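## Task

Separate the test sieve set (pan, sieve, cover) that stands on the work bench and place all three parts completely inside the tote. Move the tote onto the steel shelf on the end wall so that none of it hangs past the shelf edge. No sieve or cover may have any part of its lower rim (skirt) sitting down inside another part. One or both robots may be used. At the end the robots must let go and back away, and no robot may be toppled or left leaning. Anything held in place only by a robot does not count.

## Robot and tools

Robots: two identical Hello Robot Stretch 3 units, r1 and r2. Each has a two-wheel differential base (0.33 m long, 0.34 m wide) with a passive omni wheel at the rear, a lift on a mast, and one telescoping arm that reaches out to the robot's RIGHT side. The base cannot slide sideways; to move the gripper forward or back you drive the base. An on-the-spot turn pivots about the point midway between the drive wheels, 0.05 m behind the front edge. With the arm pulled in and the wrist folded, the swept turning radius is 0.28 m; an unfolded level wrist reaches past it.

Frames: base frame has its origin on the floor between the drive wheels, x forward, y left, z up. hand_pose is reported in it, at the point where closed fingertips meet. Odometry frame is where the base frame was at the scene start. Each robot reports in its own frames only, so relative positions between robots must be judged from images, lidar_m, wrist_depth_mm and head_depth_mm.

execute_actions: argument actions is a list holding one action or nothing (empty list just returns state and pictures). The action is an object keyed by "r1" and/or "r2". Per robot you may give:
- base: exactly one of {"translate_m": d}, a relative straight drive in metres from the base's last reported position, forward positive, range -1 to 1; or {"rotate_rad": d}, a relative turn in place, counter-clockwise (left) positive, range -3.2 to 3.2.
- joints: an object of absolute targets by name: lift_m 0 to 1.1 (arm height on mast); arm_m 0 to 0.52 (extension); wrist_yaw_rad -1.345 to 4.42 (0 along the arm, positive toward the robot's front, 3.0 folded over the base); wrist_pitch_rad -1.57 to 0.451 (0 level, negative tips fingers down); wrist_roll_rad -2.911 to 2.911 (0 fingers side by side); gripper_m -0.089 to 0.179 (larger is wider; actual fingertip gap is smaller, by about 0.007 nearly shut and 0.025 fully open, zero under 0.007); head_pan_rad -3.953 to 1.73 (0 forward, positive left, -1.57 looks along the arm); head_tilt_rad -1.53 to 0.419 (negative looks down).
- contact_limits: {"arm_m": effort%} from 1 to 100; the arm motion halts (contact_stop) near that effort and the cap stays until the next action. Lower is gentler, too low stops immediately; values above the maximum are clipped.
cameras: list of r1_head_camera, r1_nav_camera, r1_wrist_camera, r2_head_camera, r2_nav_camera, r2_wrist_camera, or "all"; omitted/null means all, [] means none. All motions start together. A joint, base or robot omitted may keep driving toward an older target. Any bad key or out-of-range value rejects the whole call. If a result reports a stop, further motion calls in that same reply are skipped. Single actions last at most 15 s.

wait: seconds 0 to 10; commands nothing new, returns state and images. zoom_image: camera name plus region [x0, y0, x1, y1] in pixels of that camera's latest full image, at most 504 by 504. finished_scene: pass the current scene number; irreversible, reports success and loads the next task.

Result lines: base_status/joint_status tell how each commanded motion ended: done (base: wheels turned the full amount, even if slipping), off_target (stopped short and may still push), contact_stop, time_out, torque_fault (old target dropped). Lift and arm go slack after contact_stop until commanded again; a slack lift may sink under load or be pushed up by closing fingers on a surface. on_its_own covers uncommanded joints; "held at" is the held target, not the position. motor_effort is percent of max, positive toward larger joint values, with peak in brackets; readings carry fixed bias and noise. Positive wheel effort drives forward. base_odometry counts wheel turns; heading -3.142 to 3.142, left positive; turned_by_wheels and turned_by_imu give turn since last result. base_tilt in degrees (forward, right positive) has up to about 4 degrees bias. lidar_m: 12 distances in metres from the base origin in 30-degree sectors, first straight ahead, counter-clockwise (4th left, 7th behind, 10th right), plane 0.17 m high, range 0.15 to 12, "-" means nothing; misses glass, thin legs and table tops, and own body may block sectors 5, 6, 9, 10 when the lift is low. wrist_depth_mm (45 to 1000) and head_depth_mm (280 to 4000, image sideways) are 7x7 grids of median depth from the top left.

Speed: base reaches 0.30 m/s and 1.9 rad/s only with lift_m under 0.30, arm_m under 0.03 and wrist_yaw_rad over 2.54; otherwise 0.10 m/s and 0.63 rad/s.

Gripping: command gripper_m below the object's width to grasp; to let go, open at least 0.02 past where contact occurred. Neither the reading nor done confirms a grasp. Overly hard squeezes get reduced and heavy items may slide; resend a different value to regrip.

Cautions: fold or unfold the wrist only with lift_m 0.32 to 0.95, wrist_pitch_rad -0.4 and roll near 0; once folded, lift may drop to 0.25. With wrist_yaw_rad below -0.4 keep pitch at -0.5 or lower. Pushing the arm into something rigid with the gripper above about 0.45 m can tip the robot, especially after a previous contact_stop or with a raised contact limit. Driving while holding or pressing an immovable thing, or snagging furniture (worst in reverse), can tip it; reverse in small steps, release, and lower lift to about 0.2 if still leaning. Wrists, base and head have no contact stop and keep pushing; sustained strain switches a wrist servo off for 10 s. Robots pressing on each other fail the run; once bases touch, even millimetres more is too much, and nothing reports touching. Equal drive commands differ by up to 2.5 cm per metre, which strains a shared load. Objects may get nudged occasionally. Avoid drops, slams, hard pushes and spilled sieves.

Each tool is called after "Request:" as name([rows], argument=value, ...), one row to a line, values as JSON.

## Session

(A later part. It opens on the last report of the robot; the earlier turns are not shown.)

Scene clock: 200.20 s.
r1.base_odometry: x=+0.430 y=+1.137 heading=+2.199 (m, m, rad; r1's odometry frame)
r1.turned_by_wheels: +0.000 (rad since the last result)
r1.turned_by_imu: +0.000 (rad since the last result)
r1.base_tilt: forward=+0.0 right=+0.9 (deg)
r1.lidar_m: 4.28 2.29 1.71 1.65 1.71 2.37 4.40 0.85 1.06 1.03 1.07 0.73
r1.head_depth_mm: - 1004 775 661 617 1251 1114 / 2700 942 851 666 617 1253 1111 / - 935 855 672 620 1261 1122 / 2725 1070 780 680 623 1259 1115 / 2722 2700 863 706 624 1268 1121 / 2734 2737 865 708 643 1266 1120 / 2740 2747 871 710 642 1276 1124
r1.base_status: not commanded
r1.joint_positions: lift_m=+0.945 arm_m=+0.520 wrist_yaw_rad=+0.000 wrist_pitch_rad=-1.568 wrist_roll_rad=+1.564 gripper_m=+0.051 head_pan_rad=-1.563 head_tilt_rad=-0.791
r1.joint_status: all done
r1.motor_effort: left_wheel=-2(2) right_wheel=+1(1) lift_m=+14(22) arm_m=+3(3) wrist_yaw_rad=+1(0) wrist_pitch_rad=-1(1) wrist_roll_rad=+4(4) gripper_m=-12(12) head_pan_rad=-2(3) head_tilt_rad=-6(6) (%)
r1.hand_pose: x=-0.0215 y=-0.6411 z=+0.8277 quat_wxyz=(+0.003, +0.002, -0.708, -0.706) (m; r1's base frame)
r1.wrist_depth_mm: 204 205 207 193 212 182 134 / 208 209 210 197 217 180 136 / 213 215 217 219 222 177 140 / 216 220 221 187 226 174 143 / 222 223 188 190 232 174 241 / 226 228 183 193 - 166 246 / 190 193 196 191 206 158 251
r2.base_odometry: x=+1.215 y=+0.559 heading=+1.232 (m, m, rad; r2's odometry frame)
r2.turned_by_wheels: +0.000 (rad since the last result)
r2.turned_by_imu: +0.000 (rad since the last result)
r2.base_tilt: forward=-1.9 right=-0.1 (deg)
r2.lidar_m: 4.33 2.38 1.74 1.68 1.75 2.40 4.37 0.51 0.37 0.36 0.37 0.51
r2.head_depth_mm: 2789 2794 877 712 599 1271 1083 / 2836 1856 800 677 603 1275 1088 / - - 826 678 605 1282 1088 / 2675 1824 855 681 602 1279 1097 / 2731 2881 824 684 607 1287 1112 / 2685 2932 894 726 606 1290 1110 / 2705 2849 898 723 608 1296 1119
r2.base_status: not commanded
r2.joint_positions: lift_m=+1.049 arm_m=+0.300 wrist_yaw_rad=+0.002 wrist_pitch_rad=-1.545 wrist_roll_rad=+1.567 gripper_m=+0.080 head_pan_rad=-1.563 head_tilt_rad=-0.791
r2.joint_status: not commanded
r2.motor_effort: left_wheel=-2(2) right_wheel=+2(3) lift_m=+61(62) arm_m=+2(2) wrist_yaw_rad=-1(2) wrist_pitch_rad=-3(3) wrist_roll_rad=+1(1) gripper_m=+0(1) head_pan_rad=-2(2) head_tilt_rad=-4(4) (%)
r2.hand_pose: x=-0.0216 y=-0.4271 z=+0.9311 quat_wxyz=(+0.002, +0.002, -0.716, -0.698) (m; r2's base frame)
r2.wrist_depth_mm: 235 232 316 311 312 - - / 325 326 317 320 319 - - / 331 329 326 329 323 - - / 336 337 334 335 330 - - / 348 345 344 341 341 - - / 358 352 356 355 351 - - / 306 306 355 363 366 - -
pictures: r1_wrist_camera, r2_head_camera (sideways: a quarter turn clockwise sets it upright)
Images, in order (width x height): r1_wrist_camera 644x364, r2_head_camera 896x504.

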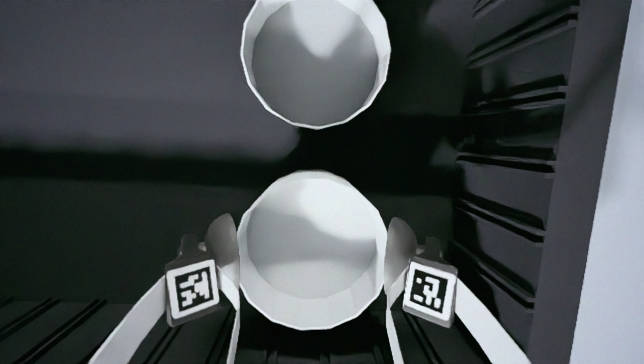

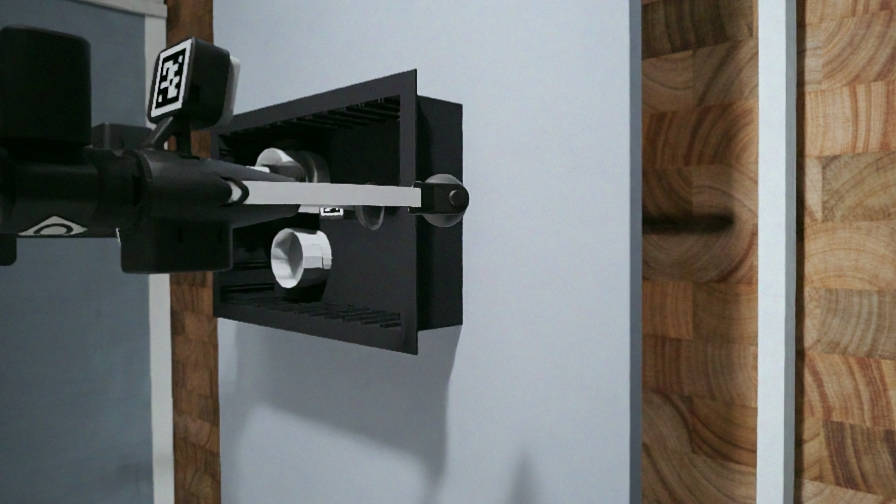

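Request:
execute_actions([
  {"r1":{"joints":{"lift_m":0.932}},"r2":{"base":{"rotate_rad":-0.008}}},
], cameras=[])

Request:
execute_actions([
  {"r1":{"joints":{"gripper_m":0.105}}},
], cameras=[])

Request:
execute_actions([
  {"r1":{"joints":{"lift_m":1.02}},"r2":{"joints":{"arm_m":0.385,"lift_m":1.02}}},
], cameras=[])

Request:
execute_actions([
  {"r1":{"base":{"rotate_rad":-0.015},"joints":{"arm_m":0.411,"gripper_m":0.08}}},
], cameras=[])

Request:
execute_actions([
  {"r1":{"base":{"translate_m":-0.045},"joints":{"lift_m":0.975}},"r2":{"joints":{"lift_m":0.975}}},
], cameras=["r1_head_camera","r1_wrist_camera","r2_head_camera","r2_wrist_camera"])

Scene clock: 210.80 s.
r1.base_odometry: x=+0.430 y=+1.137 heading=+2.199 (m, m, rad; r1's odometry frame)
r1.turned_by_wheels: +0.000 (rad since the last result)
r1.turned_by_imu: +0.000 (rad since the last result)
r1.base_tilt: forward=-0.1 right=+1.0 (deg)
r1.lidar_m: 4.26 2.28 1.71 1.65 1.72 2.37 4.38 0.85 1.06 1.03 1.07 0.73
r1.head_depth_mm: - - 756 663 618 1260 1111 / - 940 848 667 621 1254 1111 / - - 850 671 621 1263 1115 / 2713 2659 789 680 623 1266 1120 / 2725 2747 866 706 624 1273 1118 / 2750 2667 865 708 641 1261 1130 / 2735 2750 870 711 642 1277 1123
r1.base_status: not commanded
r1.joint_positions: lift_m=+0.932 arm_m=+0.520 wrist_yaw_rad=+0.000 wrist_pitch_rad=-1.568 wrist_roll_rad=+1.564 gripper_m=+0.051 head_pan_rad=-1.563 head_tilt_rad=-0.791
r1.joint_status: all done
r1.motor_effort: left_wheel=-2(2) right_wheel=+1(2) lift_m=+14(15) arm_m=+4(3) wrist_yaw_rad=+2(0) wrist_pitch_rad=-1(1) wrist_roll_rad=+4(4) gripper_m=-12(12) head_pan_rad=-4(3) head_tilt_rad=-6(5) (%)
r1.hand_pose: x=-0.0215 y=-0.6411 z=+0.8147 quat_wxyz=(+0.003, +0.002, -0.708, -0.706) (m; r1's base frame)
r1.wrist_depth_mm: 192 193 194 180 199 182 123 / 196 197 199 185 204 179 124 / 200 202 204 207 209 177 127 / 204 207 207 188 213 175 130 / 209 210 189 190 218 173 132 / 214 215 183 192 - 167 136 / 191 193 197 190 206 159 139
r2.base_odometry: x=+1.215 y=+0.559 heading=+1.223 (m, m, rad; r2's odometry frame)
r2.turned_by_wheels: -0.008 (rad since the last result)
r2.turned_by_imu: -0.007 (rad since the last result)
r2.base_tilt: forward=-1.9 right=-0.1 (deg)
r2.lidar_m: 4.34 2.40 1.74 1.68 1.74 2.37 4.36 0.51 0.37 0.36 0.37 0.50
r2.head_depth_mm: 2747 2827 875 711 599 1280 1105 / 2804 1863 810 676 600 1281 1107 / - - 848 681 602 1284 1083 / 2662 1834 855 682 607 1288 1092 / 2710 2838 841 682 605 1292 1096 / 2745 2898 892 720 610 1294 1101 / 2729 2898 897 726 608 1293 1098
r2.base_status: done
r2.joint_positions: lift_m=+1.049 arm_m=+0.300 wrist_yaw_rad=+0.002 wrist_pitch_rad=-1.545 wrist_roll_rad=+1.567 gripper_m=+0.080 head_pan_rad=-1.563 head_tilt_rad=-0.791
r2.joint_status: not commanded
r2.motor_effort: left_wheel=-1(3) right_wheel=+2(2) lift_m=+61(61) arm_m=+2(2) wrist_yaw_rad=-1(1) wrist_pitch_rad=-3(3) wrist_roll_rad=+1(1) gripper_m=+1(1) head_pan_rad=-3(2) head_tilt_rad=-4(4) (%)
r2.hand_pose: x=-0.0216 y=-0.4271 z=+0.9311 quat_wxyz=(+0.002, +0.002, -0.716, -0.698) (m; r2's base frame)
r2.wrist_depth_mm: 232 231 313 314 306 - - / 323 323 319 316 318 - - / 329 328 326 330 324 - - / 340 340 333 337 334 - - / 353 347 337 347 342 - - / 357 355 354 351 350 - - / 316 316 357 366 363 - -
pictures: none
No camera images: the call's "cameras" was empty. Leave "cameras" out to get every camera's image.

Scene clock: 211.83 s.
r1.base_odometry: x=+0.430 y=+1.137 heading=+2.199 (m, m, rad; r1's odometry frame)
r1.turned_by_wheels: +0.000 (rad since the last result)
r1.turned_by_imu: +0.000 (rad since the last result)
r1.base_tilt: forward=-0.1 right=+1.0 (deg)
r1.lidar_m: 4.27 2.29 1.70 1.65 1.72 2.37 4.41 0.85 1.06 1.03 1.07 0.73
r1.head_depth_mm: - - 753 662 617 1256 1107 / - 944 848 667 620 1260 1113 / - - 853 674 621 1265 1119 / 2707 2692 790 681 621 1269 1116 / 2721 2709 858 706 626 1266 1120 / 2753 2745 868 709 641 1274 1127 / 2791 2772 872 709 642 1278 1128
r1.base_status: not commanded
r1.joint_positions: lift_m=+0.932 arm_m=+0.520 wrist_yaw_rad=+0.000 wrist_pitch_rad=-1.568 wrist_roll_rad=+1.564 gripper_m=+0.105 head_pan_rad=-1.563 head_tilt_rad=-0.791
r1.joint_status: all done
r1.motor_effort: left_wheel=-2(2) right_wheel=+1(1) lift_m=+14(14) arm_m=+3(4) wrist_yaw_rad=+0(1) wrist_pitch_rad=-1(1) wrist_roll_rad=+4(4) gripper_m=+0(79) head_pan_rad=-3(3) head_tilt_rad=-5(5) (%)
r1.hand_pose: x=-0.0215 y=-0.6411 z=+0.8147 quat_wxyz=(+0.003, +0.002, -0.708, -0.706) (m; r1's base frame)
r1.wrist_depth_mm: 192 193 193 181 199 181 122 / 196 198 198 185 205 179 124 / 201 203 204 206 209 176 127 / 205 207 209 189 213 174 129 / 209 211 192 191 216 173 132 / 213 216 216 195 222 160 135 / 195 187 197 192 205 179 139
r2.base_odometry: x=+1.215 y=+0.559 heading=+1.223 (m, m, rad; r2's odometry frame)
r2.turned_by_wheels: +0.000 (rad since the last result)
r2.turned_by_imu: +0.000 (rad since the last result)
r2.base_tilt: forward=-1.9 right=-0.1 (deg)
r2.lidar_m: 4.35 2.39 1.74 1.68 1.74 2.37 4.35 0.51 0.37 0.36 0.37 0.50
r2.head_depth_mm: 2791 2830 880 712 599 1276 1107 / 2816 1880 808 677 601 1280 1109 / - - 851 681 602 1280 1092 / 2696 1838 853 684 605 1291 1094 / 2717 2901 840 683 608 1289 1085 / 2733 2883 892 725 609 1295 1097 / 2717 2913 899 727 610 1302 1096
r2.base_status: not commanded
r2.joint_positions: lift_m=+1.049 arm_m=+0.300 wrist_yaw_rad=+0.002 wrist_pitch_rad=-1.545 wrist_roll_rad=+1.567 gripper_m=+0.080 head_pan_rad=-1.563 head_tilt_rad=-0.791
r2.joint_status: not commanded
r2.motor_effort: left_wheel=-1(1) right_wheel=+2(2) lift_m=+61(61) arm_m=+2(2) wrist_yaw_rad=+0(1) wrist_pitch_rad=-3(3) wrist_roll_rad=+1(1) gripper_m=+0(1) head_pan_rad=-2(2) head_tilt_rad=-4(4) (%)
r2.hand_pose: x=-0.0216 y=-0.4271 z=+0.9311 quat_wxyz=(+0.002, +0.002, -0.716, -0.698) (m; r2's base frame)
r2.wrist_depth_mm: 234 232 309 312 310 - - / 326 320 321 318 319 - - / 333 334 323 324 323 - - / 338 338 330 333 333 - - / 352 344 344 340 344 - - / 355 352 356 350 352 - - / 317 316 360 366 359 - -
pictures: none
No camera images: the call's "cameras" was empty. Leave "cameras" out to get every camera's image.

Scene clock: 213.67 s.
r1.base_odometry: x=+0.430 y=+1.137 heading=+2.199 (m, m, rad; r1's odometry frame)
r1.turned_by_wheels: +0.000 (rad since the last result)
r1.turned_by_imu: +0.000 (rad since the last result)
r1.base_tilt: forward=-0.2 right=+0.9 (deg)
r1.lidar_m: 4.28 2.29 1.70 1.65 1.72 2.37 4.40 0.85 1.06 1.03 1.07 0.73
r1.head_depth_mm: 2647 2632 779 665 617 1258 1113 / 2629 2694 847 667 621 1257 1117 / - 920 815 673 621 1262 1119 / 2675 2660 788 680 621 1267 1114 / 2746 2706 865 706 625 1272 1116 / 2726 2724 865 708 641 1276 1121 / 2738 2723 870 711 643 1267 1122
r1.base_status: not commanded
r1.joint_positions: lift_m=+1.020 arm_m=+0.520 wrist_yaw_rad=+0.000 wrist_pitch_rad=-1.568 wrist_roll_rad=+1.564 gripper_m=+0.105 head_pan_rad=-1.563 head_tilt_rad=-0.791
r1.joint_status: all done
r1.motor_effort: left_wheel=-2(2) right_wheel=+2(1) lift_m=+24(25) arm_m=+4(4) wrist_yaw_rad=+1(1) wrist_pitch_rad=-1(1) wrist_roll_rad=+3(4) gripper_m=+0(0) head_pan_rad=-3(3) head_tilt_rad=-6(5) (%)
r1.hand_pose: x=-0.0215 y=-0.6411 z=+0.9021 quat_wxyz=(+0.003, +0.002, -0.708, -0.706) (m; r1's base frame)
r1.wrist_depth_mm: 272 276 278 266 279 220 291 / 277 280 282 268 287 223 300 / 283 286 289 294 292 302 304 / 290 294 295 277 301 307 313 / 297 295 302 280 309 318 322 / 252 269 266 273 281 326 - / 221 319 224 230 233 333 -
r2.base_odometry: x=+1.215 y=+0.559 heading=+1.223 (m, m, rad; r2's odometry frame)
r2.turned_by_wheels: +0.000 (rad since the last result)
r2.turned_by_imu: +0.000 (rad since the last result)
r2.base_tilt: forward=-1.9 right=-0.1 (deg)
r2.lidar_m: 4.35 2.39 1.75 1.68 1.74 2.37 4.37 0.51 0.37 0.36 0.37 0.50
r2.head_depth_mm: 2778 2828 875 713 597 1267 1102 / 2780 1057 808 678 603 1286 1112 / - 903 850 680 602 1281 1091 / 2607 932 852 682 606 1292 1093 / 2721 2877 836 688 605 1290 1093 / 2744 2844 893 724 606 1298 1091 / 2727 2895 906 727 609 1295 1099
r2.base_status: not commanded
r2.joint_positions: lift_m=+1.021 arm_m=+0.385 wrist_yaw_rad=+0.002 wrist_pitch_rad=-1.545 wrist_roll_rad=+1.567 gripper_m=+0.080 head_pan_rad=-1.563 head_tilt_rad=-0.791
r2.joint_status: all done
r2.motor_effort: left_wheel=-1(1) right_wheel=+2(2) lift_m=+17(57) arm_m=+2(3) wrist_yaw_rad=-1(1) wrist_pitch_rad=-3(3) wrist_roll_rad=+1(1) gripper_m=+0(1) head_pan_rad=-3(2) head_tilt_rad=-4(4) (%)
r2.hand_pose: x=-0.0216 y=-0.5121 z=+0.9027 quat_wxyz=(+0.002, +0.002, -0.716, -0.698) (m; r2's base frame)
r2.wrist_depth_mm: 204 204 203 200 283 281 - / 294 292 291 235 288 286 - / 301 302 297 295 296 296 - / 307 309 304 300 303 301 - / 316 316 317 311 312 306 - / 322 320 319 314 316 315 - / 316 316 301 298 325 326 -
pictures: none
No camera images: the call's "cameras" was empty. Leave "cameras" out to get every camera's image.

Scene clock: 215.70 s.
r1.base_odometry: x=+0.430 y=+1.137 heading=+2.184 (m, m, rad; r1's odometry frame)
r1.turned_by_wheels: -0.015 (rad since the last result)
r1.turned_by_imu: -0.015 (rad since the last result)
r1.base_tilt: forward=-0.2 right=+1.0 (deg)
r1.lidar_m: 4.25 2.32 1.71 1.65 1.71 2.33 4.42 0.85 1.07 1.03 1.06 0.73
r1.head_depth_mm: 2730 2671 775 678 618 1255 1110 / 2770 930 835 669 620 1256 1109 / - 931 849 673 620 1265 1116 / 2670 1060 781 677 623 1267 1119 / 2690 2714 864 706 624 1259 1123 / 2743 2717 868 708 627 1263 1127 / 2737 2747 871 710 630 1285 1129
r1.base_status: done
r1.joint_positions: lift_m=+1.020 arm_m=+0.411 wrist_yaw_rad=+0.000 wrist_pitch_rad=-1.568 wrist_roll_rad=+1.564 gripper_m=+0.080 head_pan_rad=-1.563 head_tilt_rad=-0.791
r1.joint_status: all done
r1.motor_effort: left_wheel=+0(5) right_wheel=+0(5) lift_m=+24(24) arm_m=-2(3) wrist_yaw_rad=+0(0) wrist_pitch_rad=-1(1) wrist_roll_rad=+4(4) gripper_m=+0(79) head_pan_rad=-3(4) head_tilt_rad=-5(5) (%)
r1.hand_pose: x=-0.0215 y=-0.5326 z=+0.9021 quat_wxyz=(+0.003, +0.002, -0.708, -0.706) (m; r1's base frame)
r1.wrist_depth_mm: 273 267 278 262 284 292 - / 279 263 282 285 293 296 - / 283 288 291 290 299 302 - / 290 290 293 295 305 311 - / 297 276 302 304 313 - - / 278 281 289 308 - - - / 223 224 229 324 329 - -
r2.base_odometry: x=+1.215 y=+0.559 heading=+1.223 (m, m, rad; r2's odometry frame)
r2.turned_by_wheels: +0.000 (rad since the last result)
r2.turned_by_imu: +0.000 (rad since the last result)
r2.base_tilt: forward=-2.0 right=-0.1 (deg)
r2.lidar_m: 4.33 2.40 1.75 1.68 1.74 2.38 4.36 0.51 0.37 0.36 0.37 0.51
r2.head_depth_mm: 2745 2797 877 712 598 1296 1103 / 2865 1050 808 678 599 1277 1107 / - 929 849 682 601 1293 1089 / 2644 938 853 682 603 1276 1097 / 2733 2904 838 681 608 1283 1094 / 2703 2866 891 722 609 1293 1098 / 2743 2941 895 727 607 1298 1093
r2.base_status: not commanded
r2.joint_positions: lift_m=+1.021 arm_m=+0.385 wrist_yaw_rad=+0.002 wrist_pitch_rad=-1.545 wrist_roll_rad=+1.567 gripper_m=+0.080 head_pan_rad=-1.563 head_tilt_rad=-0.791
r2.joint_status: not commanded
r2.motor_effort: left_wheel=-1(1) right_wheel=+2(2) lift_m=+16(17) arm_m=+2(2) wrist_yaw_rad=-2(0) wrist_pitch_rad=-3(3) wrist_roll_rad=+1(2) gripper_m=+0(1) head_pan_rad=-2(2) head_tilt_rad=-4(4) (%)
r2.hand_pose: x=-0.0216 y=-0.5121 z=+0.9027 quat_wxyz=(+0.002, +0.002, -0.716, -0.698) (m; r2's base frame)
r2.wrist_depth_mm: 203 203 200 202 281 280 - / 300 288 291 233 289 288 - / 297 301 298 296 295 290 - / 307 308 306 300 301 300 - / 313 314 311 309 306 309 - / 324 323 320 318 314 315 - / 315 311 303 297 328 325 -
pictures: none
No camera images: the call's "cameras" was empty. Leave "cameras" out to get every camera's image.

Scene clock: 217.63 s.
r1.base_odometry: x=+0.455 y=+1.100 heading=+2.184 (m, m, rad; r1's odometry frame)
r1.turned_by_wheels: +0.000 (rad since the last result)
r1.turned_by_imu: +0.000 (rad since the last result)
r1.base_tilt: forward=-0.1 right=+0.9 (deg)
r1.lidar_m: 4.32 2.32 1.71 1.65 1.70 2.33 4.36 0.81 1.07 1.02 1.06 0.76
r1.head_depth_mm: - 2642 846 696 618 1257 1113 / - 2751 777 672 619 1260 1115 / - - 848 683 620 1261 1116 / 1415 1435 858 680 622 1269 1115 / 2724 2705 792 688 623 1271 1118 / 2704 2690 866 710 625 1277 1127 / 2752 2722 871 708 630 1273 1123
r1.base_status: done
r1.joint_positions: lift_m=+0.975 arm_m=+0.411 wrist_yaw_rad=+0.000 wrist_pitch_rad=-1.568 wrist_roll_rad=+1.564 gripper_m=+0.080 head_pan_rad=-1.563 head_tilt_rad=-0.791
r1.joint_status: all done
r1.motor_effort: left_wheel=+0(4) right_wheel=+0(3) lift_m=+13(22) arm_m=-2(2) wrist_yaw_rad=+0(0) wrist_pitch_rad=-1(1) wrist_roll_rad=+4(4) gripper_m=-1(2) head_pan_rad=-2(3) head_tilt_rad=-6(6) (%)
r1.hand_pose: x=-0.0215 y=-0.5326 z=+0.8577 quat_wxyz=(+0.003, +0.002, -0.708, -0.706) (m; r1's base frame)
r1.wrist_depth_mm: 170 163 158 158 244 246 991 / 237 236 241 162 246 253 - / 241 226 246 166 254 257 - / 246 231 251 252 260 264 - / 252 253 257 258 266 270 - / 257 236 266 265 - 277 - / 262 229 268 189 279 - -
r2.base_odometry: x=+1.215 y=+0.559 heading=+1.223 (m, m, rad; r2's odometry frame)
r2.turned_by_wheels: +0.000 (rad since the last result)
r2.turned_by_imu: +0.000 (rad since the last result)
r2.base_tilt: forward=-2.0 right=-0.1 (deg)
r2.lidar_m: 4.35 2.39 1.75 1.67 1.74 2.37 4.37 0.51 0.37 0.36 0.37 0.50
r2.head_depth_mm: - 2665 876 711 599 1272 1096 / - 2825 798 678 600 1283 1104 / - - 846 679 605 1280 1095 / 1039 2897 853 684 605 1279 1086 / 2735 2907 835 685 608 1296 1098 / 2735 2910 895 726 609 1295 1102 / 2735 2846 895 726 610 1292 1100
r2.base_status: not commanded
r2.joint_positions: lift_m=+0.976 arm_m=+0.385 wrist_yaw_rad=+0.002 wrist_pitch_rad=-1.545 wrist_roll_rad=+1.567 gripper_m=+0.080 head_pan_rad=-1.563 head_tilt_rad=-0.791
r2.joint_status: all done
r2.motor_effort: left_wheel=-1(1) right_wheel=+2(2) lift_m=+16(18) arm_m=+2(2) wrist_yaw_rad=-1(2) wrist_pitch_rad=-3(3) wrist_roll_rad=+1(1) gripper_m=+1(0) head_pan_rad=-3(3) head_tilt_rad=-4(4) (%)
r2.hand_pose: x=-0.0216 y=-0.5121 z=+0.8577 quat_wxyz=(+0.002, +0.002, -0.716, -0.698) (m; r2's base frame)
r2.wrist_depth_mm: 161 159 162 157 238 237 239 / 248 247 246 161 246 241 245 / 257 256 253 165 250 249 249 / 262 258 257 169 255 255 - / 267 267 265 173 262 260 - / 276 272 271 177 271 265 - / 283 283 280 184 276 273 -
pictures: r1_head_camera (sideways: a quarter turn clockwise sets it upright), r1_wrist_camera, r2_head_camera (sideways: a quarter turn clockwise sets it upright), r2_wrist_camera
Images, in order (width x height): r1_head_camera 896x504, r1_wrist_camera 644x364, r2_head_camera 896x504, r2_wrist_camera 644x364.

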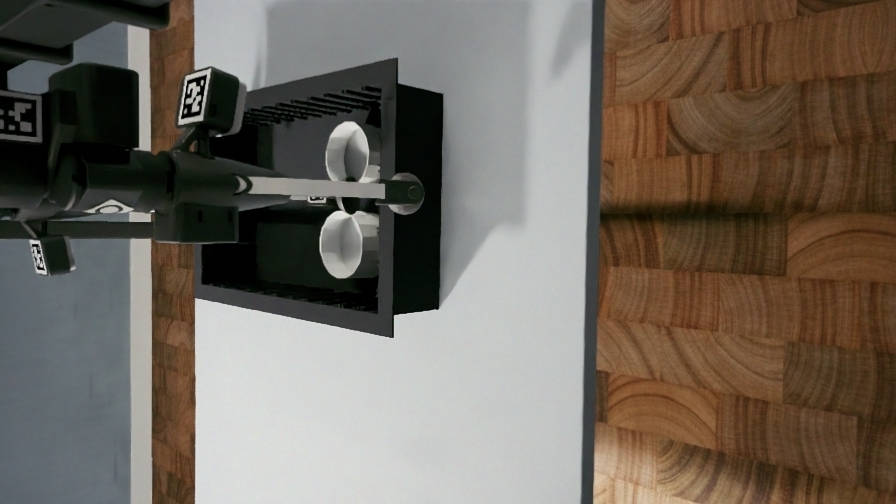

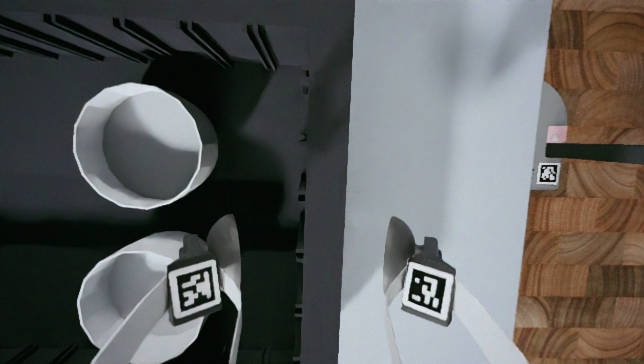

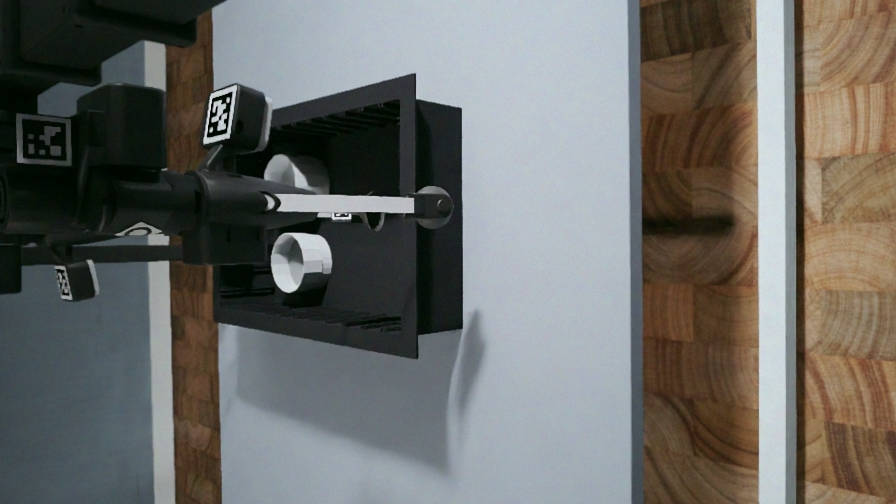

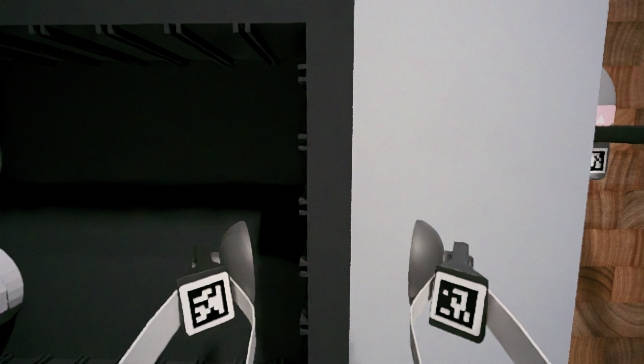

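Request:
execute_actions([
  {"r1":{"joints":{"arm_m":0.409,"lift_m":0.956}},"r2":{"base":{"translate_m":0.006},"joints":{"lift_m":0.959,"arm_m":0.387}}},
], cameras=[])

Request:
execute_actions([
  {"r1":{"joints":{"gripper_m":-0.03}},"r2":{"joints":{"gripper_m":-0.03}}},
], cameras=[])

Request:
execute_actions([
  {"r1":{"joints":{"lift_m":1.016}},"r2":{"joints":{"lift_m":1.019}}},
], cameras=["r1_wrist_camera","r2_wrist_camera"])

Request:
execute_actions([
  {"r1":{"base":{"translate_m":1.0}},"r2":{"base":{"translate_m":-1.0}}},
], cameras=["r1_wrist_camera","r2_wrist_camera"])

Scene clock: 225.63 s.
r1.base_odometry: x=+0.455 y=+1.100 heading=+2.184 (m, m, rad; r1's odometry frame)
r1.turned_by_wheels: +0.000 (rad since the last result)
r1.turned_by_imu: +0.000 (rad since the last result)
r1.base_tilt: forward=-0.1 right=+0.9 (deg)
r1.lidar_m: 4.32 2.31 1.71 1.65 1.70 2.33 4.36 0.81 1.06 1.03 1.06 0.77
r1.head_depth_mm: - 1042 852 699 617 1258 1110 / - 2731 778 671 618 1256 1113 / - - 840 669 620 1271 1117 / 2636 2691 857 676 622 1261 1120 / 2716 2712 792 688 626 1276 1121 / 2712 2744 866 707 627 1261 1122 / 2764 2750 872 710 627 1277 1121
r1.base_status: not commanded
r1.joint_positions: lift_m=+0.956 arm_m=+0.409 wrist_yaw_rad=+0.000 wrist_pitch_rad=-1.568 wrist_roll_rad=+1.564 gripper_m=+0.080 head_pan_rad=-1.563 head_tilt_rad=-0.791
r1.joint_status: all done
r1.motor_effort: left_wheel=+0(0) right_wheel=+0(0) lift_m=+14(13) arm_m=-2(3) wrist_yaw_rad=+0(0) wrist_pitch_rad=-1(1) wrist_roll_rad=+4(4) gripper_m=+1(0) head_pan_rad=-3(2) head_tilt_rad=-4(6) (%)
r1.hand_pose: x=-0.0215 y=-0.5306 z=+0.8387 quat_wxyz=(+0.003, +0.002, -0.708, -0.706) (m; r1's base frame)
r1.wrist_depth_mm: 168 163 159 140 225 229 970 / 217 219 223 143 230 232 - / 201 208 229 147 236 237 - / 224 213 234 165 241 244 - / 234 234 237 180 245 250 - / 237 215 246 174 - 254 - / 210 220 250 164 260 265 -
r2.base_odometry: x=+1.217 y=+0.565 heading=+1.223 (m, m, rad; r2's odometry frame)
r2.turned_by_wheels: +0.000 (rad since the last result)
r2.turned_by_imu: +0.001 (rad since the last result)
r2.base_tilt: forward=-1.9 right=-0.1 (deg)
r2.lidar_m: 4.33 2.39 1.74 1.68 1.74 2.38 4.37 0.51 0.37 0.36 0.37 0.50
r2.head_depth_mm: - 1872 877 711 600 1268 1099 / - 2782 795 677 601 1279 1104 / - - 845 679 603 1278 1082 / 769 2845 854 683 604 1284 1086 / 2717 2877 822 682 608 1294 1089 / 2752 2897 894 722 608 1296 1095 / 2713 2888 896 726 610 1288 1098
r2.base_status: done
r2.joint_positions: lift_m=+0.960 arm_m=+0.387 wrist_yaw_rad=+0.002 wrist_pitch_rad=-1.545 wrist_roll_rad=+1.567 gripper_m=+0.080 head_pan_rad=-1.563 head_tilt_rad=-0.791
r2.joint_status: all done
r2.motor_effort: left_wheel=-1(1) right_wheel=+1(6) lift_m=+17(17) arm_m=+2(1) wrist_yaw_rad=-1(1) wrist_pitch_rad=-3(3) wrist_roll_rad=+1(1) gripper_m=+1(1) head_pan_rad=-2(3) head_tilt_rad=-4(4) (%)
r2.hand_pose: x=-0.0216 y=-0.5141 z=+0.8417 quat_wxyz=(+0.002, +0.002, -0.716, -0.698) (m; r2's base frame)
r2.wrist_depth_mm: 182 183 183 142 224 223 221 / 234 231 229 146 230 227 228 / 240 238 235 149 232 232 232 / 246 244 242 152 240 239 237 / 249 252 244 200 246 241 246 / 257 255 253 182 253 249 - / 262 261 262 172 257 257 -
pictures: none
No camera images: the call's "cameras" was empty. Leave "cameras" out to get every camera's image.

Scene clock: 227.23 s.
r1.base_odometry: x=+0.455 y=+1.100 heading=+2.184 (m, m, rad; r1's odometry frame)
r1.turned_by_wheels: +0.000 (rad since the last result)
r1.turned_by_imu: +0.000 (rad since the last result)
r1.base_tilt: forward=-0.2 right=+1.0 (deg)
r1.lidar_m: 4.31 2.32 1.71 1.65 1.70 2.33 4.36 0.81 1.06 1.02 1.06 0.76
r1.head_depth_mm: - 1049 852 698 617 1248 1111 / - 2700 774 672 619 1255 1113 / - - 850 682 621 1263 1119 / 2619 2741 854 681 623 1264 1112 / 2675 2716 790 690 625 1272 1118 / 2724 2721 868 709 626 1268 1122 / 2729 2702 871 710 629 1277 1125
r1.base_status: not commanded
r1.joint_positions: lift_m=+0.956 arm_m=+0.409 wrist_yaw_rad=-0.001 wrist_pitch_rad=-1.570 wrist_roll_rad=+1.569 gripper_m=-0.029 head_pan_rad=-1.563 head_tilt_rad=-0.791
r1.joint_status: all done
r1.motor_effort: left_wheel=-1(1) right_wheel=+0(0) lift_m=+15(16) arm_m=-1(2) wrist_yaw_rad=+0(1) wrist_pitch_rad=+0(2) wrist_roll_rad=+1(4) gripper_m=-24(99) head_pan_rad=-2(3) head_tilt_rad=-5(7) (%)
r1.hand_pose: x=-0.0215 y=-0.5299 z=+0.8386 quat_wxyz=(+0.001, +0.000, -0.707, -0.707) (m; r1's base frame)
r1.wrist_depth_mm: 166 153 157 138 225 228 960 / 217 217 221 153 232 234 - / 202 205 226 226 236 238 - / 202 209 231 201 241 244 - / 230 231 235 150 245 249 - / 234 214 223 154 252 257 - / 203 217 248 159 259 261 -
r2.base_odometry: x=+1.217 y=+0.565 heading=+1.223 (m, m, rad; r2's odometry frame)
r2.turned_by_wheels: +0.000 (rad since the last result)
r2.turned_by_imu: +0.000 (rad since the last result)
r2.base_tilt: forward=-1.9 right=-0.1 (deg)
r2.lidar_m: 4.33 2.39 1.75 1.68 1.74 2.37 4.39 0.51 0.37 0.36 0.37 0.50
r2.head_depth_mm: - 1871 877 709 600 1279 1099 / - 2739 792 677 601 1282 1103 / - - 841 678 602 1285 1095 / 771 2837 846 684 604 1287 1092 / 2734 2901 818 685 607 1285 1097 / 2701 2903 894 725 608 1297 1098 / 2725 2937 900 724 609 1305 1095
r2.base_status: not commanded
r2.joint_positions: lift_m=+0.960 arm_m=+0.387 wrist_yaw_rad=+0.002 wrist_pitch_rad=-1.544 wrist_roll_rad=+1.569 gripper_m=-0.029 head_pan_rad=-1.563 head_tilt_rad=-0.791
r2.joint_status: all done
r2.motor_effort: left_wheel=-1(1) right_wheel=+2(2) lift_m=+20(20) arm_m=+2(2) wrist_yaw_rad=-1(1) wrist_pitch_rad=-3(4) wrist_roll_rad=+1(1) gripper_m=-20(97) head_pan_rad=-3(2) head_tilt_rad=-4(4) (%)
r2.hand_pose: x=-0.0216 y=-0.5142 z=+0.8416 quat_wxyz=(+0.002, +0.001, -0.716, -0.698) (m; r2's base frame)
r2.wrist_depth_mm: 180 182 183 141 222 223 222 / 232 229 229 144 229 225 227 / 240 235 234 148 235 233 231 / 244 242 240 157 241 238 237 / 249 247 245 154 245 245 246 / 257 253 253 157 252 252 - / 259 258 258 162 261 254 -
pictures: none
No camera images: the call's "cameras" was empty. Leave "cameras" out to get every camera's image.

Scene clock: 228.60 s.
r1.base_odometry: x=+0.455 y=+1.100 heading=+2.184 (m, m, rad; r1's odometry frame)
r1.turned_by_wheels: +0.000 (rad since the last result)
r1.turned_by_imu: +0.000 (rad since the last result)
r1.base_tilt: forward=-0.1 right=+0.9 (deg)
r1.lidar_m: 4.31 2.32 1.71 1.65 1.70 2.33 4.36 0.81 1.07 1.02 1.06 0.76
r1.head_depth_mm: 2762 2637 824 696 616 1253 1119 / 2775 860 650 681 620 1262 1113 / - 888 723 684 618 1264 1115 / 2650 894 682 683 623 1264 1111 / 2705 1068 758 705 625 1268 1115 / 2713 2700 864 710 624 1266 1123 / 2755 2738 870 711 628 1276 1124
r1.base_status: not commanded
r1.joint_positions: lift_m=+1.016 arm_m=+0.409 wrist_yaw_rad=-0.001 wrist_pitch_rad=-1.570 wrist_roll_rad=+1.569 gripper_m=-0.023 head_pan_rad=-1.563 head_tilt_rad=-0.791
r1.joint_status: all done
r1.on_its_own: gripper_m is held at -0.024, not at your -0.030, by its stall guard, which is still easing
r1.motor_effort: left_wheel=-1(0) right_wheel=+0(1) lift_m=+26(30) arm_m=-1(1) wrist_yaw_rad=+1(1) wrist_pitch_rad=+0(0) wrist_roll_rad=+1(1) gripper_m=-21(23) head_pan_rad=-3(3) head_tilt_rad=-4(6) (%)
r1.hand_pose: x=-0.0215 y=-0.5300 z=+0.8980 quat_wxyz=(+0.001, +0.000, -0.707, -0.707) (m; r1's base frame)
r1.wrist_depth_mm: 166 153 158 138 284 288 - / 216 217 222 153 290 291 - / 204 205 224 226 296 298 - / 206 210 231 200 303 306 - / 233 233 237 150 310 - - / 234 215 224 154 319 - - / 209 220 249 159 326 - -
r2.base_odometry: x=+1.217 y=+0.565 heading=+1.223 (m, m, rad; r2's odometry frame)
r2.turned_by_wheels: +0.000 (rad since the last result)
r2.turned_by_imu: +0.000 (rad since the last result)
r2.base_tilt: forward=-1.9 right=-0.1 (deg)
r2.lidar_m: 4.34 2.39 1.75 1.68 1.74 2.38 4.38 0.51 0.37 0.36 0.37 0.50
r2.head_depth_mm: 2728 2802 876 711 599 1281 1105 / 2829 1054 696 677 602 1277 1106 / - 871 777 681 604 1292 1093 / 1999 892 783 685 605 1286 1091 / 2744 1071 705 701 609 1295 1094 / 2741 2900 891 724 608 1293 1094 / 2744 2906 899 728 609 1298 1105
r2.base_status: not commanded
r2.joint_positions: lift_m=+1.018 arm_m=+0.387 wrist_yaw_rad=+0.002 wrist_pitch_rad=-1.544 wrist_roll_rad=+1.569 gripper_m=-0.029 head_pan_rad=-1.563 head_tilt_rad=-0.791
r2.joint_status: all done
r2.motor_effort: left_wheel=-1(1) right_wheel=+2(2) lift_m=+64(67) arm_m=+2(2) wrist_yaw_rad=-2(2) wrist_pitch_rad=-3(3) wrist_roll_rad=+1(1) gripper_m=-20(20) head_pan_rad=-2(2) head_tilt_rad=-4(4) (%)
r2.hand_pose: x=-0.0216 y=-0.5142 z=+0.9000 quat_wxyz=(+0.001, +0.001, -0.716, -0.698) (m; r2's base frame)
r2.wrist_depth_mm: 180 180 180 142 278 275 - / 234 232 229 144 286 281 - / 237 236 234 148 294 290 - / 243 241 239 152 298 300 - / 250 246 246 155 305 300 - / 253 253 253 158 312 314 - / 261 262 260 162 329 321 -
pictures: r1_wrist_camera, r2_wrist_camera
Images, in order (width x height): r1_wrist_camera 644x364, r2_wrist_camera 644x364.

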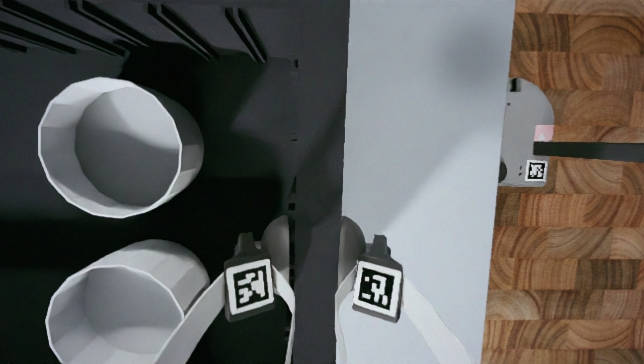

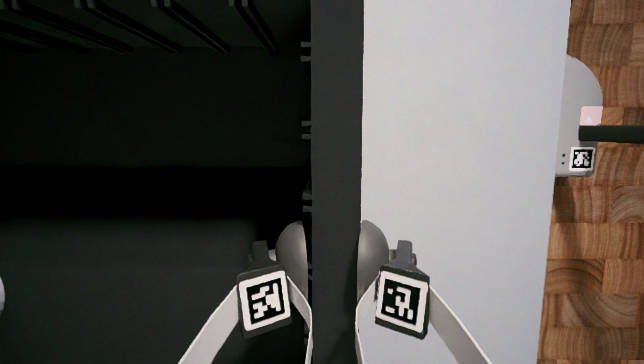

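Scene clock: 239.77 s.
r1.base_odometry: x=-0.120 y=+1.918 heading=+2.184 (m, m, rad; r1's odometry frame)
r1.turned_by_wheels: +0.000 (rad since the last result)
r1.turned_by_imu: +0.000 (rad since the last result)
r1.base_tilt: forward=-0.2 right=+0.9 (deg)
r1.lidar_m: 3.33 2.35 1.70 1.62 1.71 2.34 1.75 1.46 0.47 1.39 3.18 3.48
r1.head_depth_mm: 2736 2632 904 1583 1447 1195 1109 / 2796 833 648 1584 1450 1262 1108 / - 890 702 1667 1458 1263 1122 / 2660 888 681 1665 1459 1262 1118 / 2723 2583 745 1720 1462 1269 1117 / 2750 2725 2103 1735 1468 1263 1122 / 2737 2750 2109 1738 1480 1274 1126
r1.base_status: done
r1.joint_positions: lift_m=+1.016 arm_m=+0.409 wrist_yaw_rad=-0.002 wrist_pitch_rad=-1.570 wrist_roll_rad=+1.571 gripper_m=-0.020 head_pan_rad=-1.563 head_tilt_rad=-0.791
r1.joint_status: not commanded
r1.on_its_own: gripper_m is held at -0.021, not at your -0.030, by its stall guard, which is not easing now
r1.motor_effort: left_wheel=-2(3) right_wheel=+2(7) lift_m=+26(26) arm_m=-1(2) wrist_yaw_rad=+1(1) wrist_pitch_rad=+0(0) wrist_roll_rad=+0(0) gripper_m=-20(21) head_pan_rad=-3(3) head_tilt_rad=-5(4) (%)
r1.hand_pose: x=-0.0215 y=-0.5300 z=+0.8980 quat_wxyz=(+0.000, -0.001, -0.707, -0.707) (m; r1's base frame)
r1.wrist_depth_mm: 171 164 161 138 - - - / 215 216 221 141 - - - / 203 205 226 151 - - - / 209 210 233 198 - - - / 231 232 235 151 - - - / 234 213 221 155 - - - / 207 217 249 159 - - -
r2.base_odometry: x=+0.877 y=-0.375 heading=+1.223 (m, m, rad; r2's odometry frame)
r2.turned_by_wheels: +0.000 (rad since the last result)
r2.turned_by_imu: +0.009 (rad since the last result)
r2.base_tilt: forward=-1.9 right=-0.1 (deg)
r2.lidar_m: 1.39 2.38 1.74 1.68 1.74 2.39 3.37 3.53 3.18 1.02 0.43 0.51
r2.head_depth_mm: 2736 2797 2182 1758 1483 1272 1122 / 2842 2509 701 1700 1485 1277 1124 / - 863 779 1688 1500 1287 1124 / 1381 888 783 1676 1500 1281 1132 / 2732 2770 705 1659 1500 1290 1135 / 2741 2929 958 1698 1501 1245 1115 / 2732 2904 895 727 626 1047 1115
r2.base_status: done
r2.joint_positions: lift_m=+1.018 arm_m=+0.387 wrist_yaw_rad=+0.001 wrist_pitch_rad=-1.548 wrist_roll_rad=+1.573 gripper_m=-0.029 head_pan_rad=-1.563 head_tilt_rad=-0.791
r2.joint_status: not commanded
r2.motor_effort: left_wheel=-3(6) right_wheel=+5(6) lift_m=+64(64) arm_m=+2(2) wrist_yaw_rad=+0(2) wrist_pitch_rad=-1(3) wrist_roll_rad=-1(1) gripper_m=-20(21) head_pan_rad=-3(3) head_tilt_rad=-4(4) (%)
r2.hand_pose: x=-0.0216 y=-0.5132 z=+0.9001 quat_wxyz=(+0.000, -0.001, -0.715, -0.699) (m; r2's base frame)
r2.wrist_depth_mm: 189 186 180 142 - - - / 230 231 230 144 - - - / 235 236 233 148 - - - / 243 241 240 151 - - - / 248 249 244 153 - - - / 256 252 251 158 - - - / 260 258 260 163 605 - -
pictures: r1_wrist_camera, r2_wrist_camera
Images, in order (width x height): r1_wrist_camera 644x364, r2_wrist_camera 644x364.

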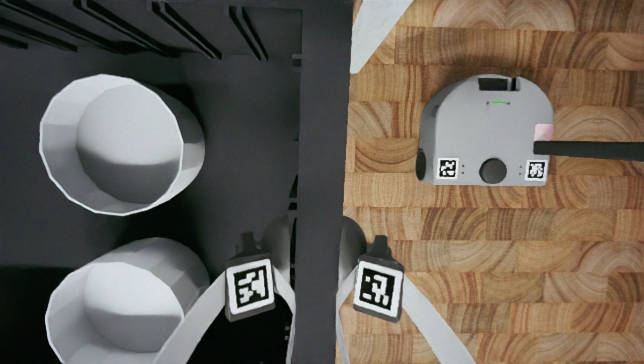

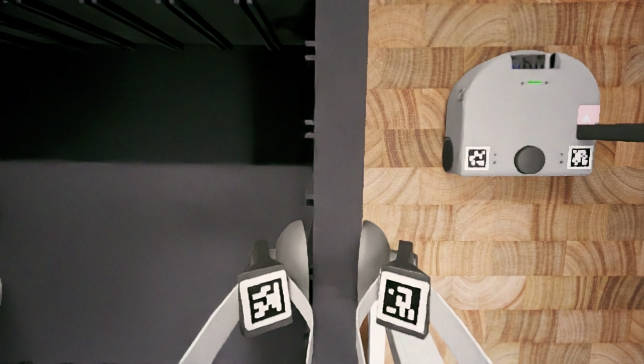

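Request:
execute_actions([
  {"r2":{"base":{"rotate_rad":-0.009}}},
], cameras=[])

Request:
execute_actions([
  {"r1":{"base":{"translate_m":1.0}},"r2":{"base":{"translate_m":-1.0}}},
], cameras=[])

Request:
execute_actions([
  {"r2":{"base":{"rotate_rad":-0.009}}},
], cameras=[])

Request:
execute_actions([
  {"r1":{"base":{"translate_m":1.0},"joints":{"lift_m":1.075,"head_pan_rad":-0.6,"head_tilt_rad":-0.4}},"r2":{"base":{"translate_m":-1.0},"joints":{"lift_m":1.079}}},
], cameras=["r1_nav_camera","r2_nav_camera"])

Scene clock: 257.00 s.
r1.base_odometry: x=-0.120 y=+1.918 heading=+2.184 (m, m, rad; r1's odometry frame)
r1.turned_by_wheels: +0.000 (rad since the last result)
r1.turned_by_imu: +0.000 (rad since the last result)
r1.base_tilt: forward=-0.1 right=+1.0 (deg)
r1.lidar_m: 3.33 2.35 1.70 1.62 1.71 2.34 1.75 1.46 0.47 1.39 3.21 3.46
r1.head_depth_mm: 2718 2640 907 1600 1443 1185 1110 / 2777 862 650 1585 1459 1260 1114 / - 887 709 1680 1451 1261 1113 / 2661 893 681 1683 1456 1266 1119 / 2689 2607 762 1723 1460 1273 1124 / 2738 2704 2103 1735 1467 1270 1123 / 2737 2749 2119 1733 1463 1271 1122
r1.base_status: not commanded
r1.joint_positions: lift_m=+1.016 arm_m=+0.409 wrist_yaw_rad=-0.002 wrist_pitch_rad=-1.570 wrist_roll_rad=+1.571 gripper_m=-0.020 head_pan_rad=-1.563 head_tilt_rad=-0.791
r1.joint_status: not commanded
r1.on_its_own: gripper_m is held at -0.021, not at your -0.030, by its stall guard, which is not easing now
r1.motor_effort: left_wheel=-2(2) right_wheel=+2(2) lift_m=+27(26) arm_m=-1(1) wrist_yaw_rad=+1(1) wrist_pitch_rad=+0(0) wrist_roll_rad=+0(0) gripper_m=-19(19) head_pan_rad=-4(1) head_tilt_rad=-6(5) (%)
r1.hand_pose: x=-0.0215 y=-0.5300 z=+0.8980 quat_wxyz=(+0.000, -0.001, -0.707, -0.707) (m; r1's base frame)
r1.wrist_depth_mm: 167 153 158 138 - - - / 216 217 222 141 - - - / 202 206 226 225 - - - / 205 210 232 200 - - - / 233 232 235 151 - - - / 236 214 220 154 - - - / 212 219 250 159 - - -
r2.base_odometry: x=+0.877 y=-0.375 heading=+1.214 (m, m, rad; r2's odometry frame)
r2.turned_by_wheels: -0.009 (rad since the last result)
r2.turned_by_imu: -0.008 (rad since the last result)
r2.base_tilt: forward=-1.9 right=-0.1 (deg)
r2.lidar_m: 1.36 2.40 1.74 1.68 1.74 2.37 3.39 3.50 3.15 1.02 0.43 0.51
r2.head_depth_mm: 2738 2811 2164 1764 1496 1282 1117 / 2816 2639 695 1696 1485 1281 1118 / - 869 775 1682 1506 1278 1131 / 1991 889 782 1705 1491 1281 1129 / 2719 2672 706 1686 1503 1291 1138 / 2721 2909 960 1701 1502 1267 1119 / 2744 2935 898 725 624 1045 1118
r2.base_status: done
r2.joint_positions: lift_m=+1.018 arm_m=+0.387 wrist_yaw_rad=+0.001 wrist_pitch_rad=-1.548 wrist_roll_rad=+1.573 gripper_m=-0.029 head_pan_rad=-1.563 head_tilt_rad=-0.791
r2.joint_status: not commanded
r2.motor_effort: left_wheel=-1(5) right_wheel=+2(6) lift_m=+65(65) arm_m=+2(2) wrist_yaw_rad=+0(1) wrist_pitch_rad=-1(1) wrist_roll_rad=-1(1) gripper_m=-21(21) head_pan_rad=-2(2) head_tilt_rad=-4(4) (%)
r2.hand_pose: x=-0.0215 y=-0.5132 z=+0.9001 quat_wxyz=(+0.000, -0.001, -0.715, -0.699) (m; r2's base frame)
r2.wrist_depth_mm: 177 178 180 142 - - - / 231 231 230 145 - - - / 237 236 235 149 - - - / 241 241 239 151 - - - / 248 245 245 155 - - - / 256 254 252 157 - - - / 262 261 258 163 964 - -
pictures: none
No camera images: the call's "cameras" was empty. Leave "cameras" out to get every camera's image.

Scene clock: 268.17 s.
r1.base_odometry: x=-0.695 y=+2.736 heading=+2.184 (m, m, rad; r1's odometry frame)
r1.turned_by_wheels: +0.000 (rad since the last result)
r1.turned_by_imu: +0.000 (rad since the last result)
r1.base_tilt: forward=-0.2 right=+1.0 (deg)
r1.lidar_m: 2.36 2.36 1.72 1.63 1.69 2.35 2.72 1.34 3.21 1.39 3.20 2.44
r1.head_depth_mm: 2751 2638 2013 1698 1444 1252 1110 / 2780 837 648 1639 1450 1256 1113 / - 889 701 1661 1443 1262 1119 / 2687 888 683 1682 1460 1259 1117 / 2702 2618 737 1722 1465 1265 1124 / 2728 2702 2115 1727 1458 1269 1127 / 2729 2736 2120 1740 1470 1271 1123
r1.base_status: done
r1.joint_positions: lift_m=+1.016 arm_m=+0.409 wrist_yaw_rad=-0.002 wrist_pitch_rad=-1.569 wrist_roll_rad=+1.572 gripper_m=-0.020 head_pan_rad=-1.563 head_tilt_rad=-0.791
r1.joint_status: not commanded
r1.on_its_own: gripper_m is held at -0.021, not at your -0.030, by its stall guard, which is not easing now
r1.motor_effort: left_wheel=-2(2) right_wheel=+2(5) lift_m=+26(26) arm_m=-1(1) wrist_yaw_rad=+2(1) wrist_pitch_rad=+0(0) wrist_roll_rad=-1(0) gripper_m=-21(21) head_pan_rad=-1(2) head_tilt_rad=-5(7) (%)
r1.hand_pose: x=-0.0215 y=-0.5302 z=+0.8980 quat_wxyz=(-0.001, -0.001, -0.707, -0.707) (m; r1's base frame)
r1.wrist_depth_mm: 175 166 162 138 - - - / 215 218 222 142 - - - / 203 205 225 225 - - - / 208 211 231 197 - - - / 233 232 238 151 - - - / 235 215 223 154 - - - / 208 218 249 159 - - -
r2.base_odometry: x=+0.527 y=-1.312 heading=+1.214 (m, m, rad; r2's odometry frame)
r2.turned_by_wheels: +0.000 (rad since the last result)
r2.turned_by_imu: +0.009 (rad since the last result)
r2.base_tilt: forward=-1.9 right=-0.1 (deg)
r2.lidar_m: 1.41 2.38 1.73 1.67 1.73 2.38 2.41 2.51 3.20 1.39 3.17 1.29
r2.head_depth_mm: 2790 2812 2157 1777 1483 1279 1124 / 2866 2480 699 1682 1487 1281 1128 / - 870 775 1682 1493 1289 1131 / 1426 887 781 1697 1491 1288 1135 / 2730 2734 706 1741 1506 1288 1134 / 2720 2880 2211 1774 1516 1296 1132 / 2697 2936 2224 1771 1509 1294 1144
r2.base_status: done
r2.joint_positions: lift_m=+1.018 arm_m=+0.387 wrist_yaw_rad=+0.001 wrist_pitch_rad=-1.548 wrist_roll_rad=+1.574 gripper_m=-0.029 head_pan_rad=-1.563 head_tilt_rad=-0.791
r2.joint_status: not commanded
r2.motor_effort: left_wheel=-2(5) right_wheel=+4(6) lift_m=+64(64) arm_m=+2(2) wrist_yaw_rad=+0(1) wrist_pitch_rad=-1(1) wrist_roll_rad=-1(1) gripper_m=-20(20) head_pan_rad=-2(3) head_tilt_rad=-4(4) (%)
r2.hand_pose: x=-0.0215 y=-0.5132 z=+0.9001 quat_wxyz=(-0.001, -0.001, -0.715, -0.699) (m; r2's base frame)
r2.wrist_depth_mm: 189 185 181 141 - - - / 231 231 228 144 - - - / 237 234 235 148 - - - / 241 240 240 152 - - - / 249 246 247 154 - - - / 253 253 249 157 - - - / 259 261 260 163 - - -
pictures: none
No camera images: the call's "cameras" was empty. Leave "cameras" out to get every camera's image.

Scene clock: 269.17 s.
r1.base_odometry: x=-0.695 y=+2.736 heading=+2.184 (m, m, rad; r1's odometry frame)
r1.turned_by_wheels: +0.000 (rad since the last result)
r1.turned_by_imu: +0.000 (rad since the last result)
r1.base_tilt: forward=-0.2 right=+1.0 (deg)
r1.lidar_m: 2.35 2.36 1.72 1.63 1.70 2.34 2.73 1.34 3.19 1.39 3.19 2.46
r1.head_depth_mm: 2690 2644 2017 1701 1447 1258 1116 / 2798 819 650 1669 1449 1262 1110 / - 891 707 1672 1454 1263 1116 / 2667 892 680 1687 1456 1263 1112 / 2741 2592 756 1726 1459 1270 1118 / 2748 2729 2105 1738 1466 1268 1123 / 2744 2746 2145 1735 1465 1265 1125
r1.base_status: not commanded
r1.joint_positions: lift_m=+1.016 arm_m=+0.409 wrist_yaw_rad=-0.002 wrist_pitch_rad=-1.569 wrist_roll_rad=+1.572 gripper_m=-0.020 head_pan_rad=-1.563 head_tilt_rad=-0.791
r1.joint_status: not commanded
r1.on_its_own: gripper_m is held at -0.021, not at your -0.030, by its stall guard, which is not easing now
r1.motor_effort: left_wheel=-1(2) right_wheel=+1(1) lift_m=+26(26) arm_m=-1(1) wrist_yaw_rad=+2(1) wrist_pitch_rad=+0(0) wrist_roll_rad=-1(0) gripper_m=-19(20) head_pan_rad=-2(3) head_tilt_rad=-5(6) (%)
r1.hand_pose: x=-0.0215 y=-0.5302 z=+0.8980 quat_wxyz=(-0.001, -0.001, -0.707, -0.707) (m; r1's base frame)
r1.wrist_depth_mm: 168 162 158 138 - - - / 216 218 220 142 - - - / 203 207 226 226 - - - / 208 209 231 200 - - - / 232 233 237 151 - - - / 235 214 222 154 - - - / 212 217 248 159 - - -
r2.base_odometry: x=+0.527 y=-1.312 heading=+1.205 (m, m, rad; r2's odometry frame)
r2.turned_by_wheels: -0.009 (rad since the last result)
r2.turned_by_imu: -0.009 (rad since the last result)
r2.base_tilt: forward=-1.9 right=-0.1 (deg)
r2.lidar_m: 1.36 2.39 1.75 1.67 1.73 2.35 2.41 2.49 3.22 1.39 3.16 1.29
r2.head_depth_mm: 2837 2834 2190 1741 1482 1276 1122 / 2811 2604 694 1674 1484 1286 1126 / - 870 778 1674 1484 1282 1131 / 1984 886 776 1693 1491 1290 1130 / 2695 2636 707 1735 1488 1283 1132 / 2691 2897 2206 1785 1521 1291 1136 / 2658 2918 2210 1810 1516 1306 1140
r2.base_status: done
r2.joint_positions: lift_m=+1.018 arm_m=+0.387 wrist_yaw_rad=+0.000 wrist_pitch_rad=-1.548 wrist_roll_rad=+1.574 gripper_m=-0.029 head_pan_rad=-1.563 head_tilt_rad=-0.791
r2.joint_status: not commanded
r2.motor_effort: left_wheel=-1(3) right_wheel=+2(5) lift_m=+64(65) arm_m=+2(2) wrist_yaw_rad=+1(0) wrist_pitch_rad=-1(1) wrist_roll_rad=-1(1) gripper_m=-20(21) head_pan_rad=-2(3) head_tilt_rad=-4(4) (%)
r2.hand_pose: x=-0.0215 y=-0.5132 z=+0.9001 quat_wxyz=(-0.001, -0.001, -0.715, -0.699) (m; r2's base frame)
r2.wrist_depth_mm: 178 180 181 142 - 996 - / 232 231 229 145 - - - / 237 234 234 148 - - - / 242 242 240 163 - - - / 246 248 246 154 - - - / 253 252 252 157 - - - / 262 261 257 163 - - -
pictures: none
No camera images: the call's "cameras" was empty. Leave "cameras" out to get every camera's image.

Scene clock: 280.67 s.
r1.base_odometry: x=-1.270 y=+3.554 heading=+2.184 (m, m, rad; r1's odometry frame)
r1.turned_by_wheels: +0.000 (rad since the last result)
r1.turned_by_imu: +0.000 (rad since the last result)
r1.base_tilt: forward=-0.1 right=+1.0 (deg)
r1.lidar_m: 1.36 1.41 1.73 1.66 1.72 2.32 2.31 2.49 3.18 1.39 1.95 1.42
r1.head_depth_mm: 1649 1821 2030 2240 2092 1613 1323 / 1533 1680 1830 2015 2086 1621 1325 / 1438 1550 1673 1491 2009 1627 1323 / 1342 1448 1574 1316 1857 1626 1327 / 1271 1361 1469 1237 1742 1618 1333 / 1194 1276 1380 1252 1620 1638 1335 / 1139 1210 1295 1342 1501 1580 1342
r1.base_status: done
r1.joint_positions: lift_m=+1.075 arm_m=+0.409 wrist_yaw_rad=-0.002 wrist_pitch_rad=-1.566 wrist_roll_rad=+1.573 gripper_m=-0.020 head_pan_rad=-0.607 head_tilt_rad=-0.409
r1.joint_status: all done
r1.on_its_own: gripper_m is held at -0.021, not at your -0.030, by its stall guard, which is not easing now
r1.motor_effort: left_wheel=-2(4) right_wheel=+1(4) lift_m=+26(29) arm_m=-1(1) wrist_yaw_rad=+2(1) wrist_pitch_rad=-2(2) wrist_roll_rad=-1(1) gripper_m=-19(19) head_pan_rad=+5(38) head_tilt_rad=+5(36) (%)
r1.hand_pose: x=-0.0215 y=-0.5310 z=+0.9569 quat_wxyz=(-0.001, -0.002, -0.709, -0.706) (m; r1's base frame)
r1.wrist_depth_mm: 176 167 161 138 - - - / 215 217 222 141 - - - / 203 206 227 226 - - - / 208 211 232 198 - - - / 232 234 237 150 - - - / 235 215 222 153 - - - / 205 218 251 250 - - -
r2.base_odometry: x=+0.170 y=-2.246 heading=+1.205 (m, m, rad; r2's odometry frame)
r2.turned_by_wheels: +0.000 (rad since the last result)
r2.turned_by_imu: +0.009 (rad since the last result)
r2.base_tilt: forward=-1.9 right=-0.1 (deg)
r2.lidar_m: 2.26 2.37 1.73 1.67 1.73 1.48 1.42 1.47 2.01 1.40 3.19 2.44
r2.head_depth_mm: 2751 2820 2105 1762 1485 1276 1118 / 2645 778 589 1757 1490 1278 1139 / - 795 595 1725 1485 1280 1129 / 2655 811 600 1697 1496 1286 1130 / 2753 800 600 1738 1491 1289 1133 / 2759 2926 2211 1788 1491 1288 1136 / 2722 2967 2227 1796 1497 1305 1136
r2.base_status: done
r2.joint_positions: lift_m=+1.078 arm_m=+0.387 wrist_yaw_rad=+0.000 wrist_pitch_rad=-1.545 wrist_roll_rad=+1.574 gripper_m=-0.029 head_pan_rad=-1.563 head_tilt_rad=-0.791
r2.joint_status: all done
r2.motor_effort: left_wheel=-2(5) right_wheel=+4(4) lift_m=+64(68) arm_m=+2(2) wrist_yaw_rad=-1(0) wrist_pitch_rad=-3(3) wrist_roll_rad=-1(1) gripper_m=-20(21) head_pan_rad=-2(3) head_tilt_rad=-4(4) (%)
r2.hand_pose: x=-0.0215 y=-0.5139 z=+0.9600 quat_wxyz=(-0.001, -0.001, -0.716, -0.698) (m; r2's base frame)
r2.wrist_depth_mm: 191 187 182 141 - - - / 232 232 230 145 - - - / 239 237 236 148 - - - / 243 240 241 151 - - - / 249 250 245 155 - - - / 257 254 252 158 - - - / 261 260 258 163 - - -
pictures: r1_nav_camera (sideways: a quarter turn counterclockwise sets it upright), r2_nav_camera (sideways: a quarter turn counterclockwise sets it upright)
Images, in order (width x height): r1_nav_camera 672x504, r2_nav_camera 672x504.

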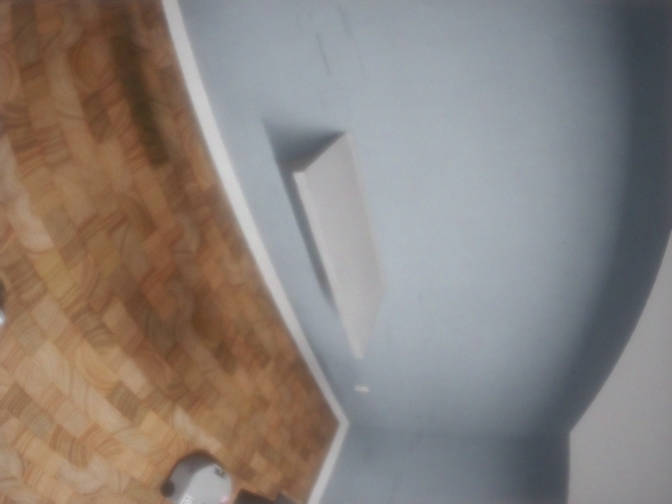

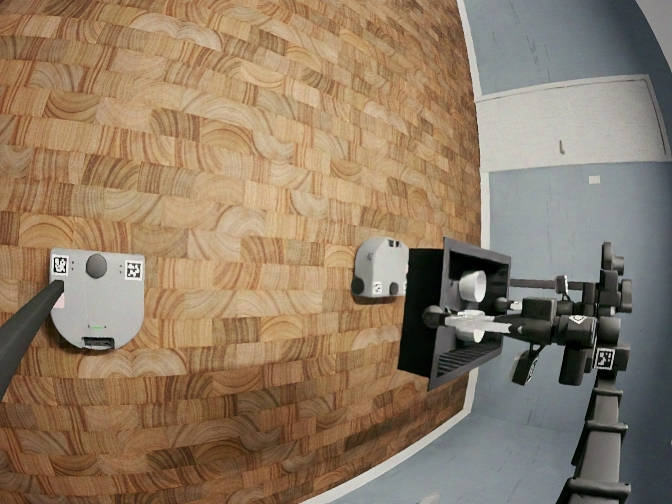

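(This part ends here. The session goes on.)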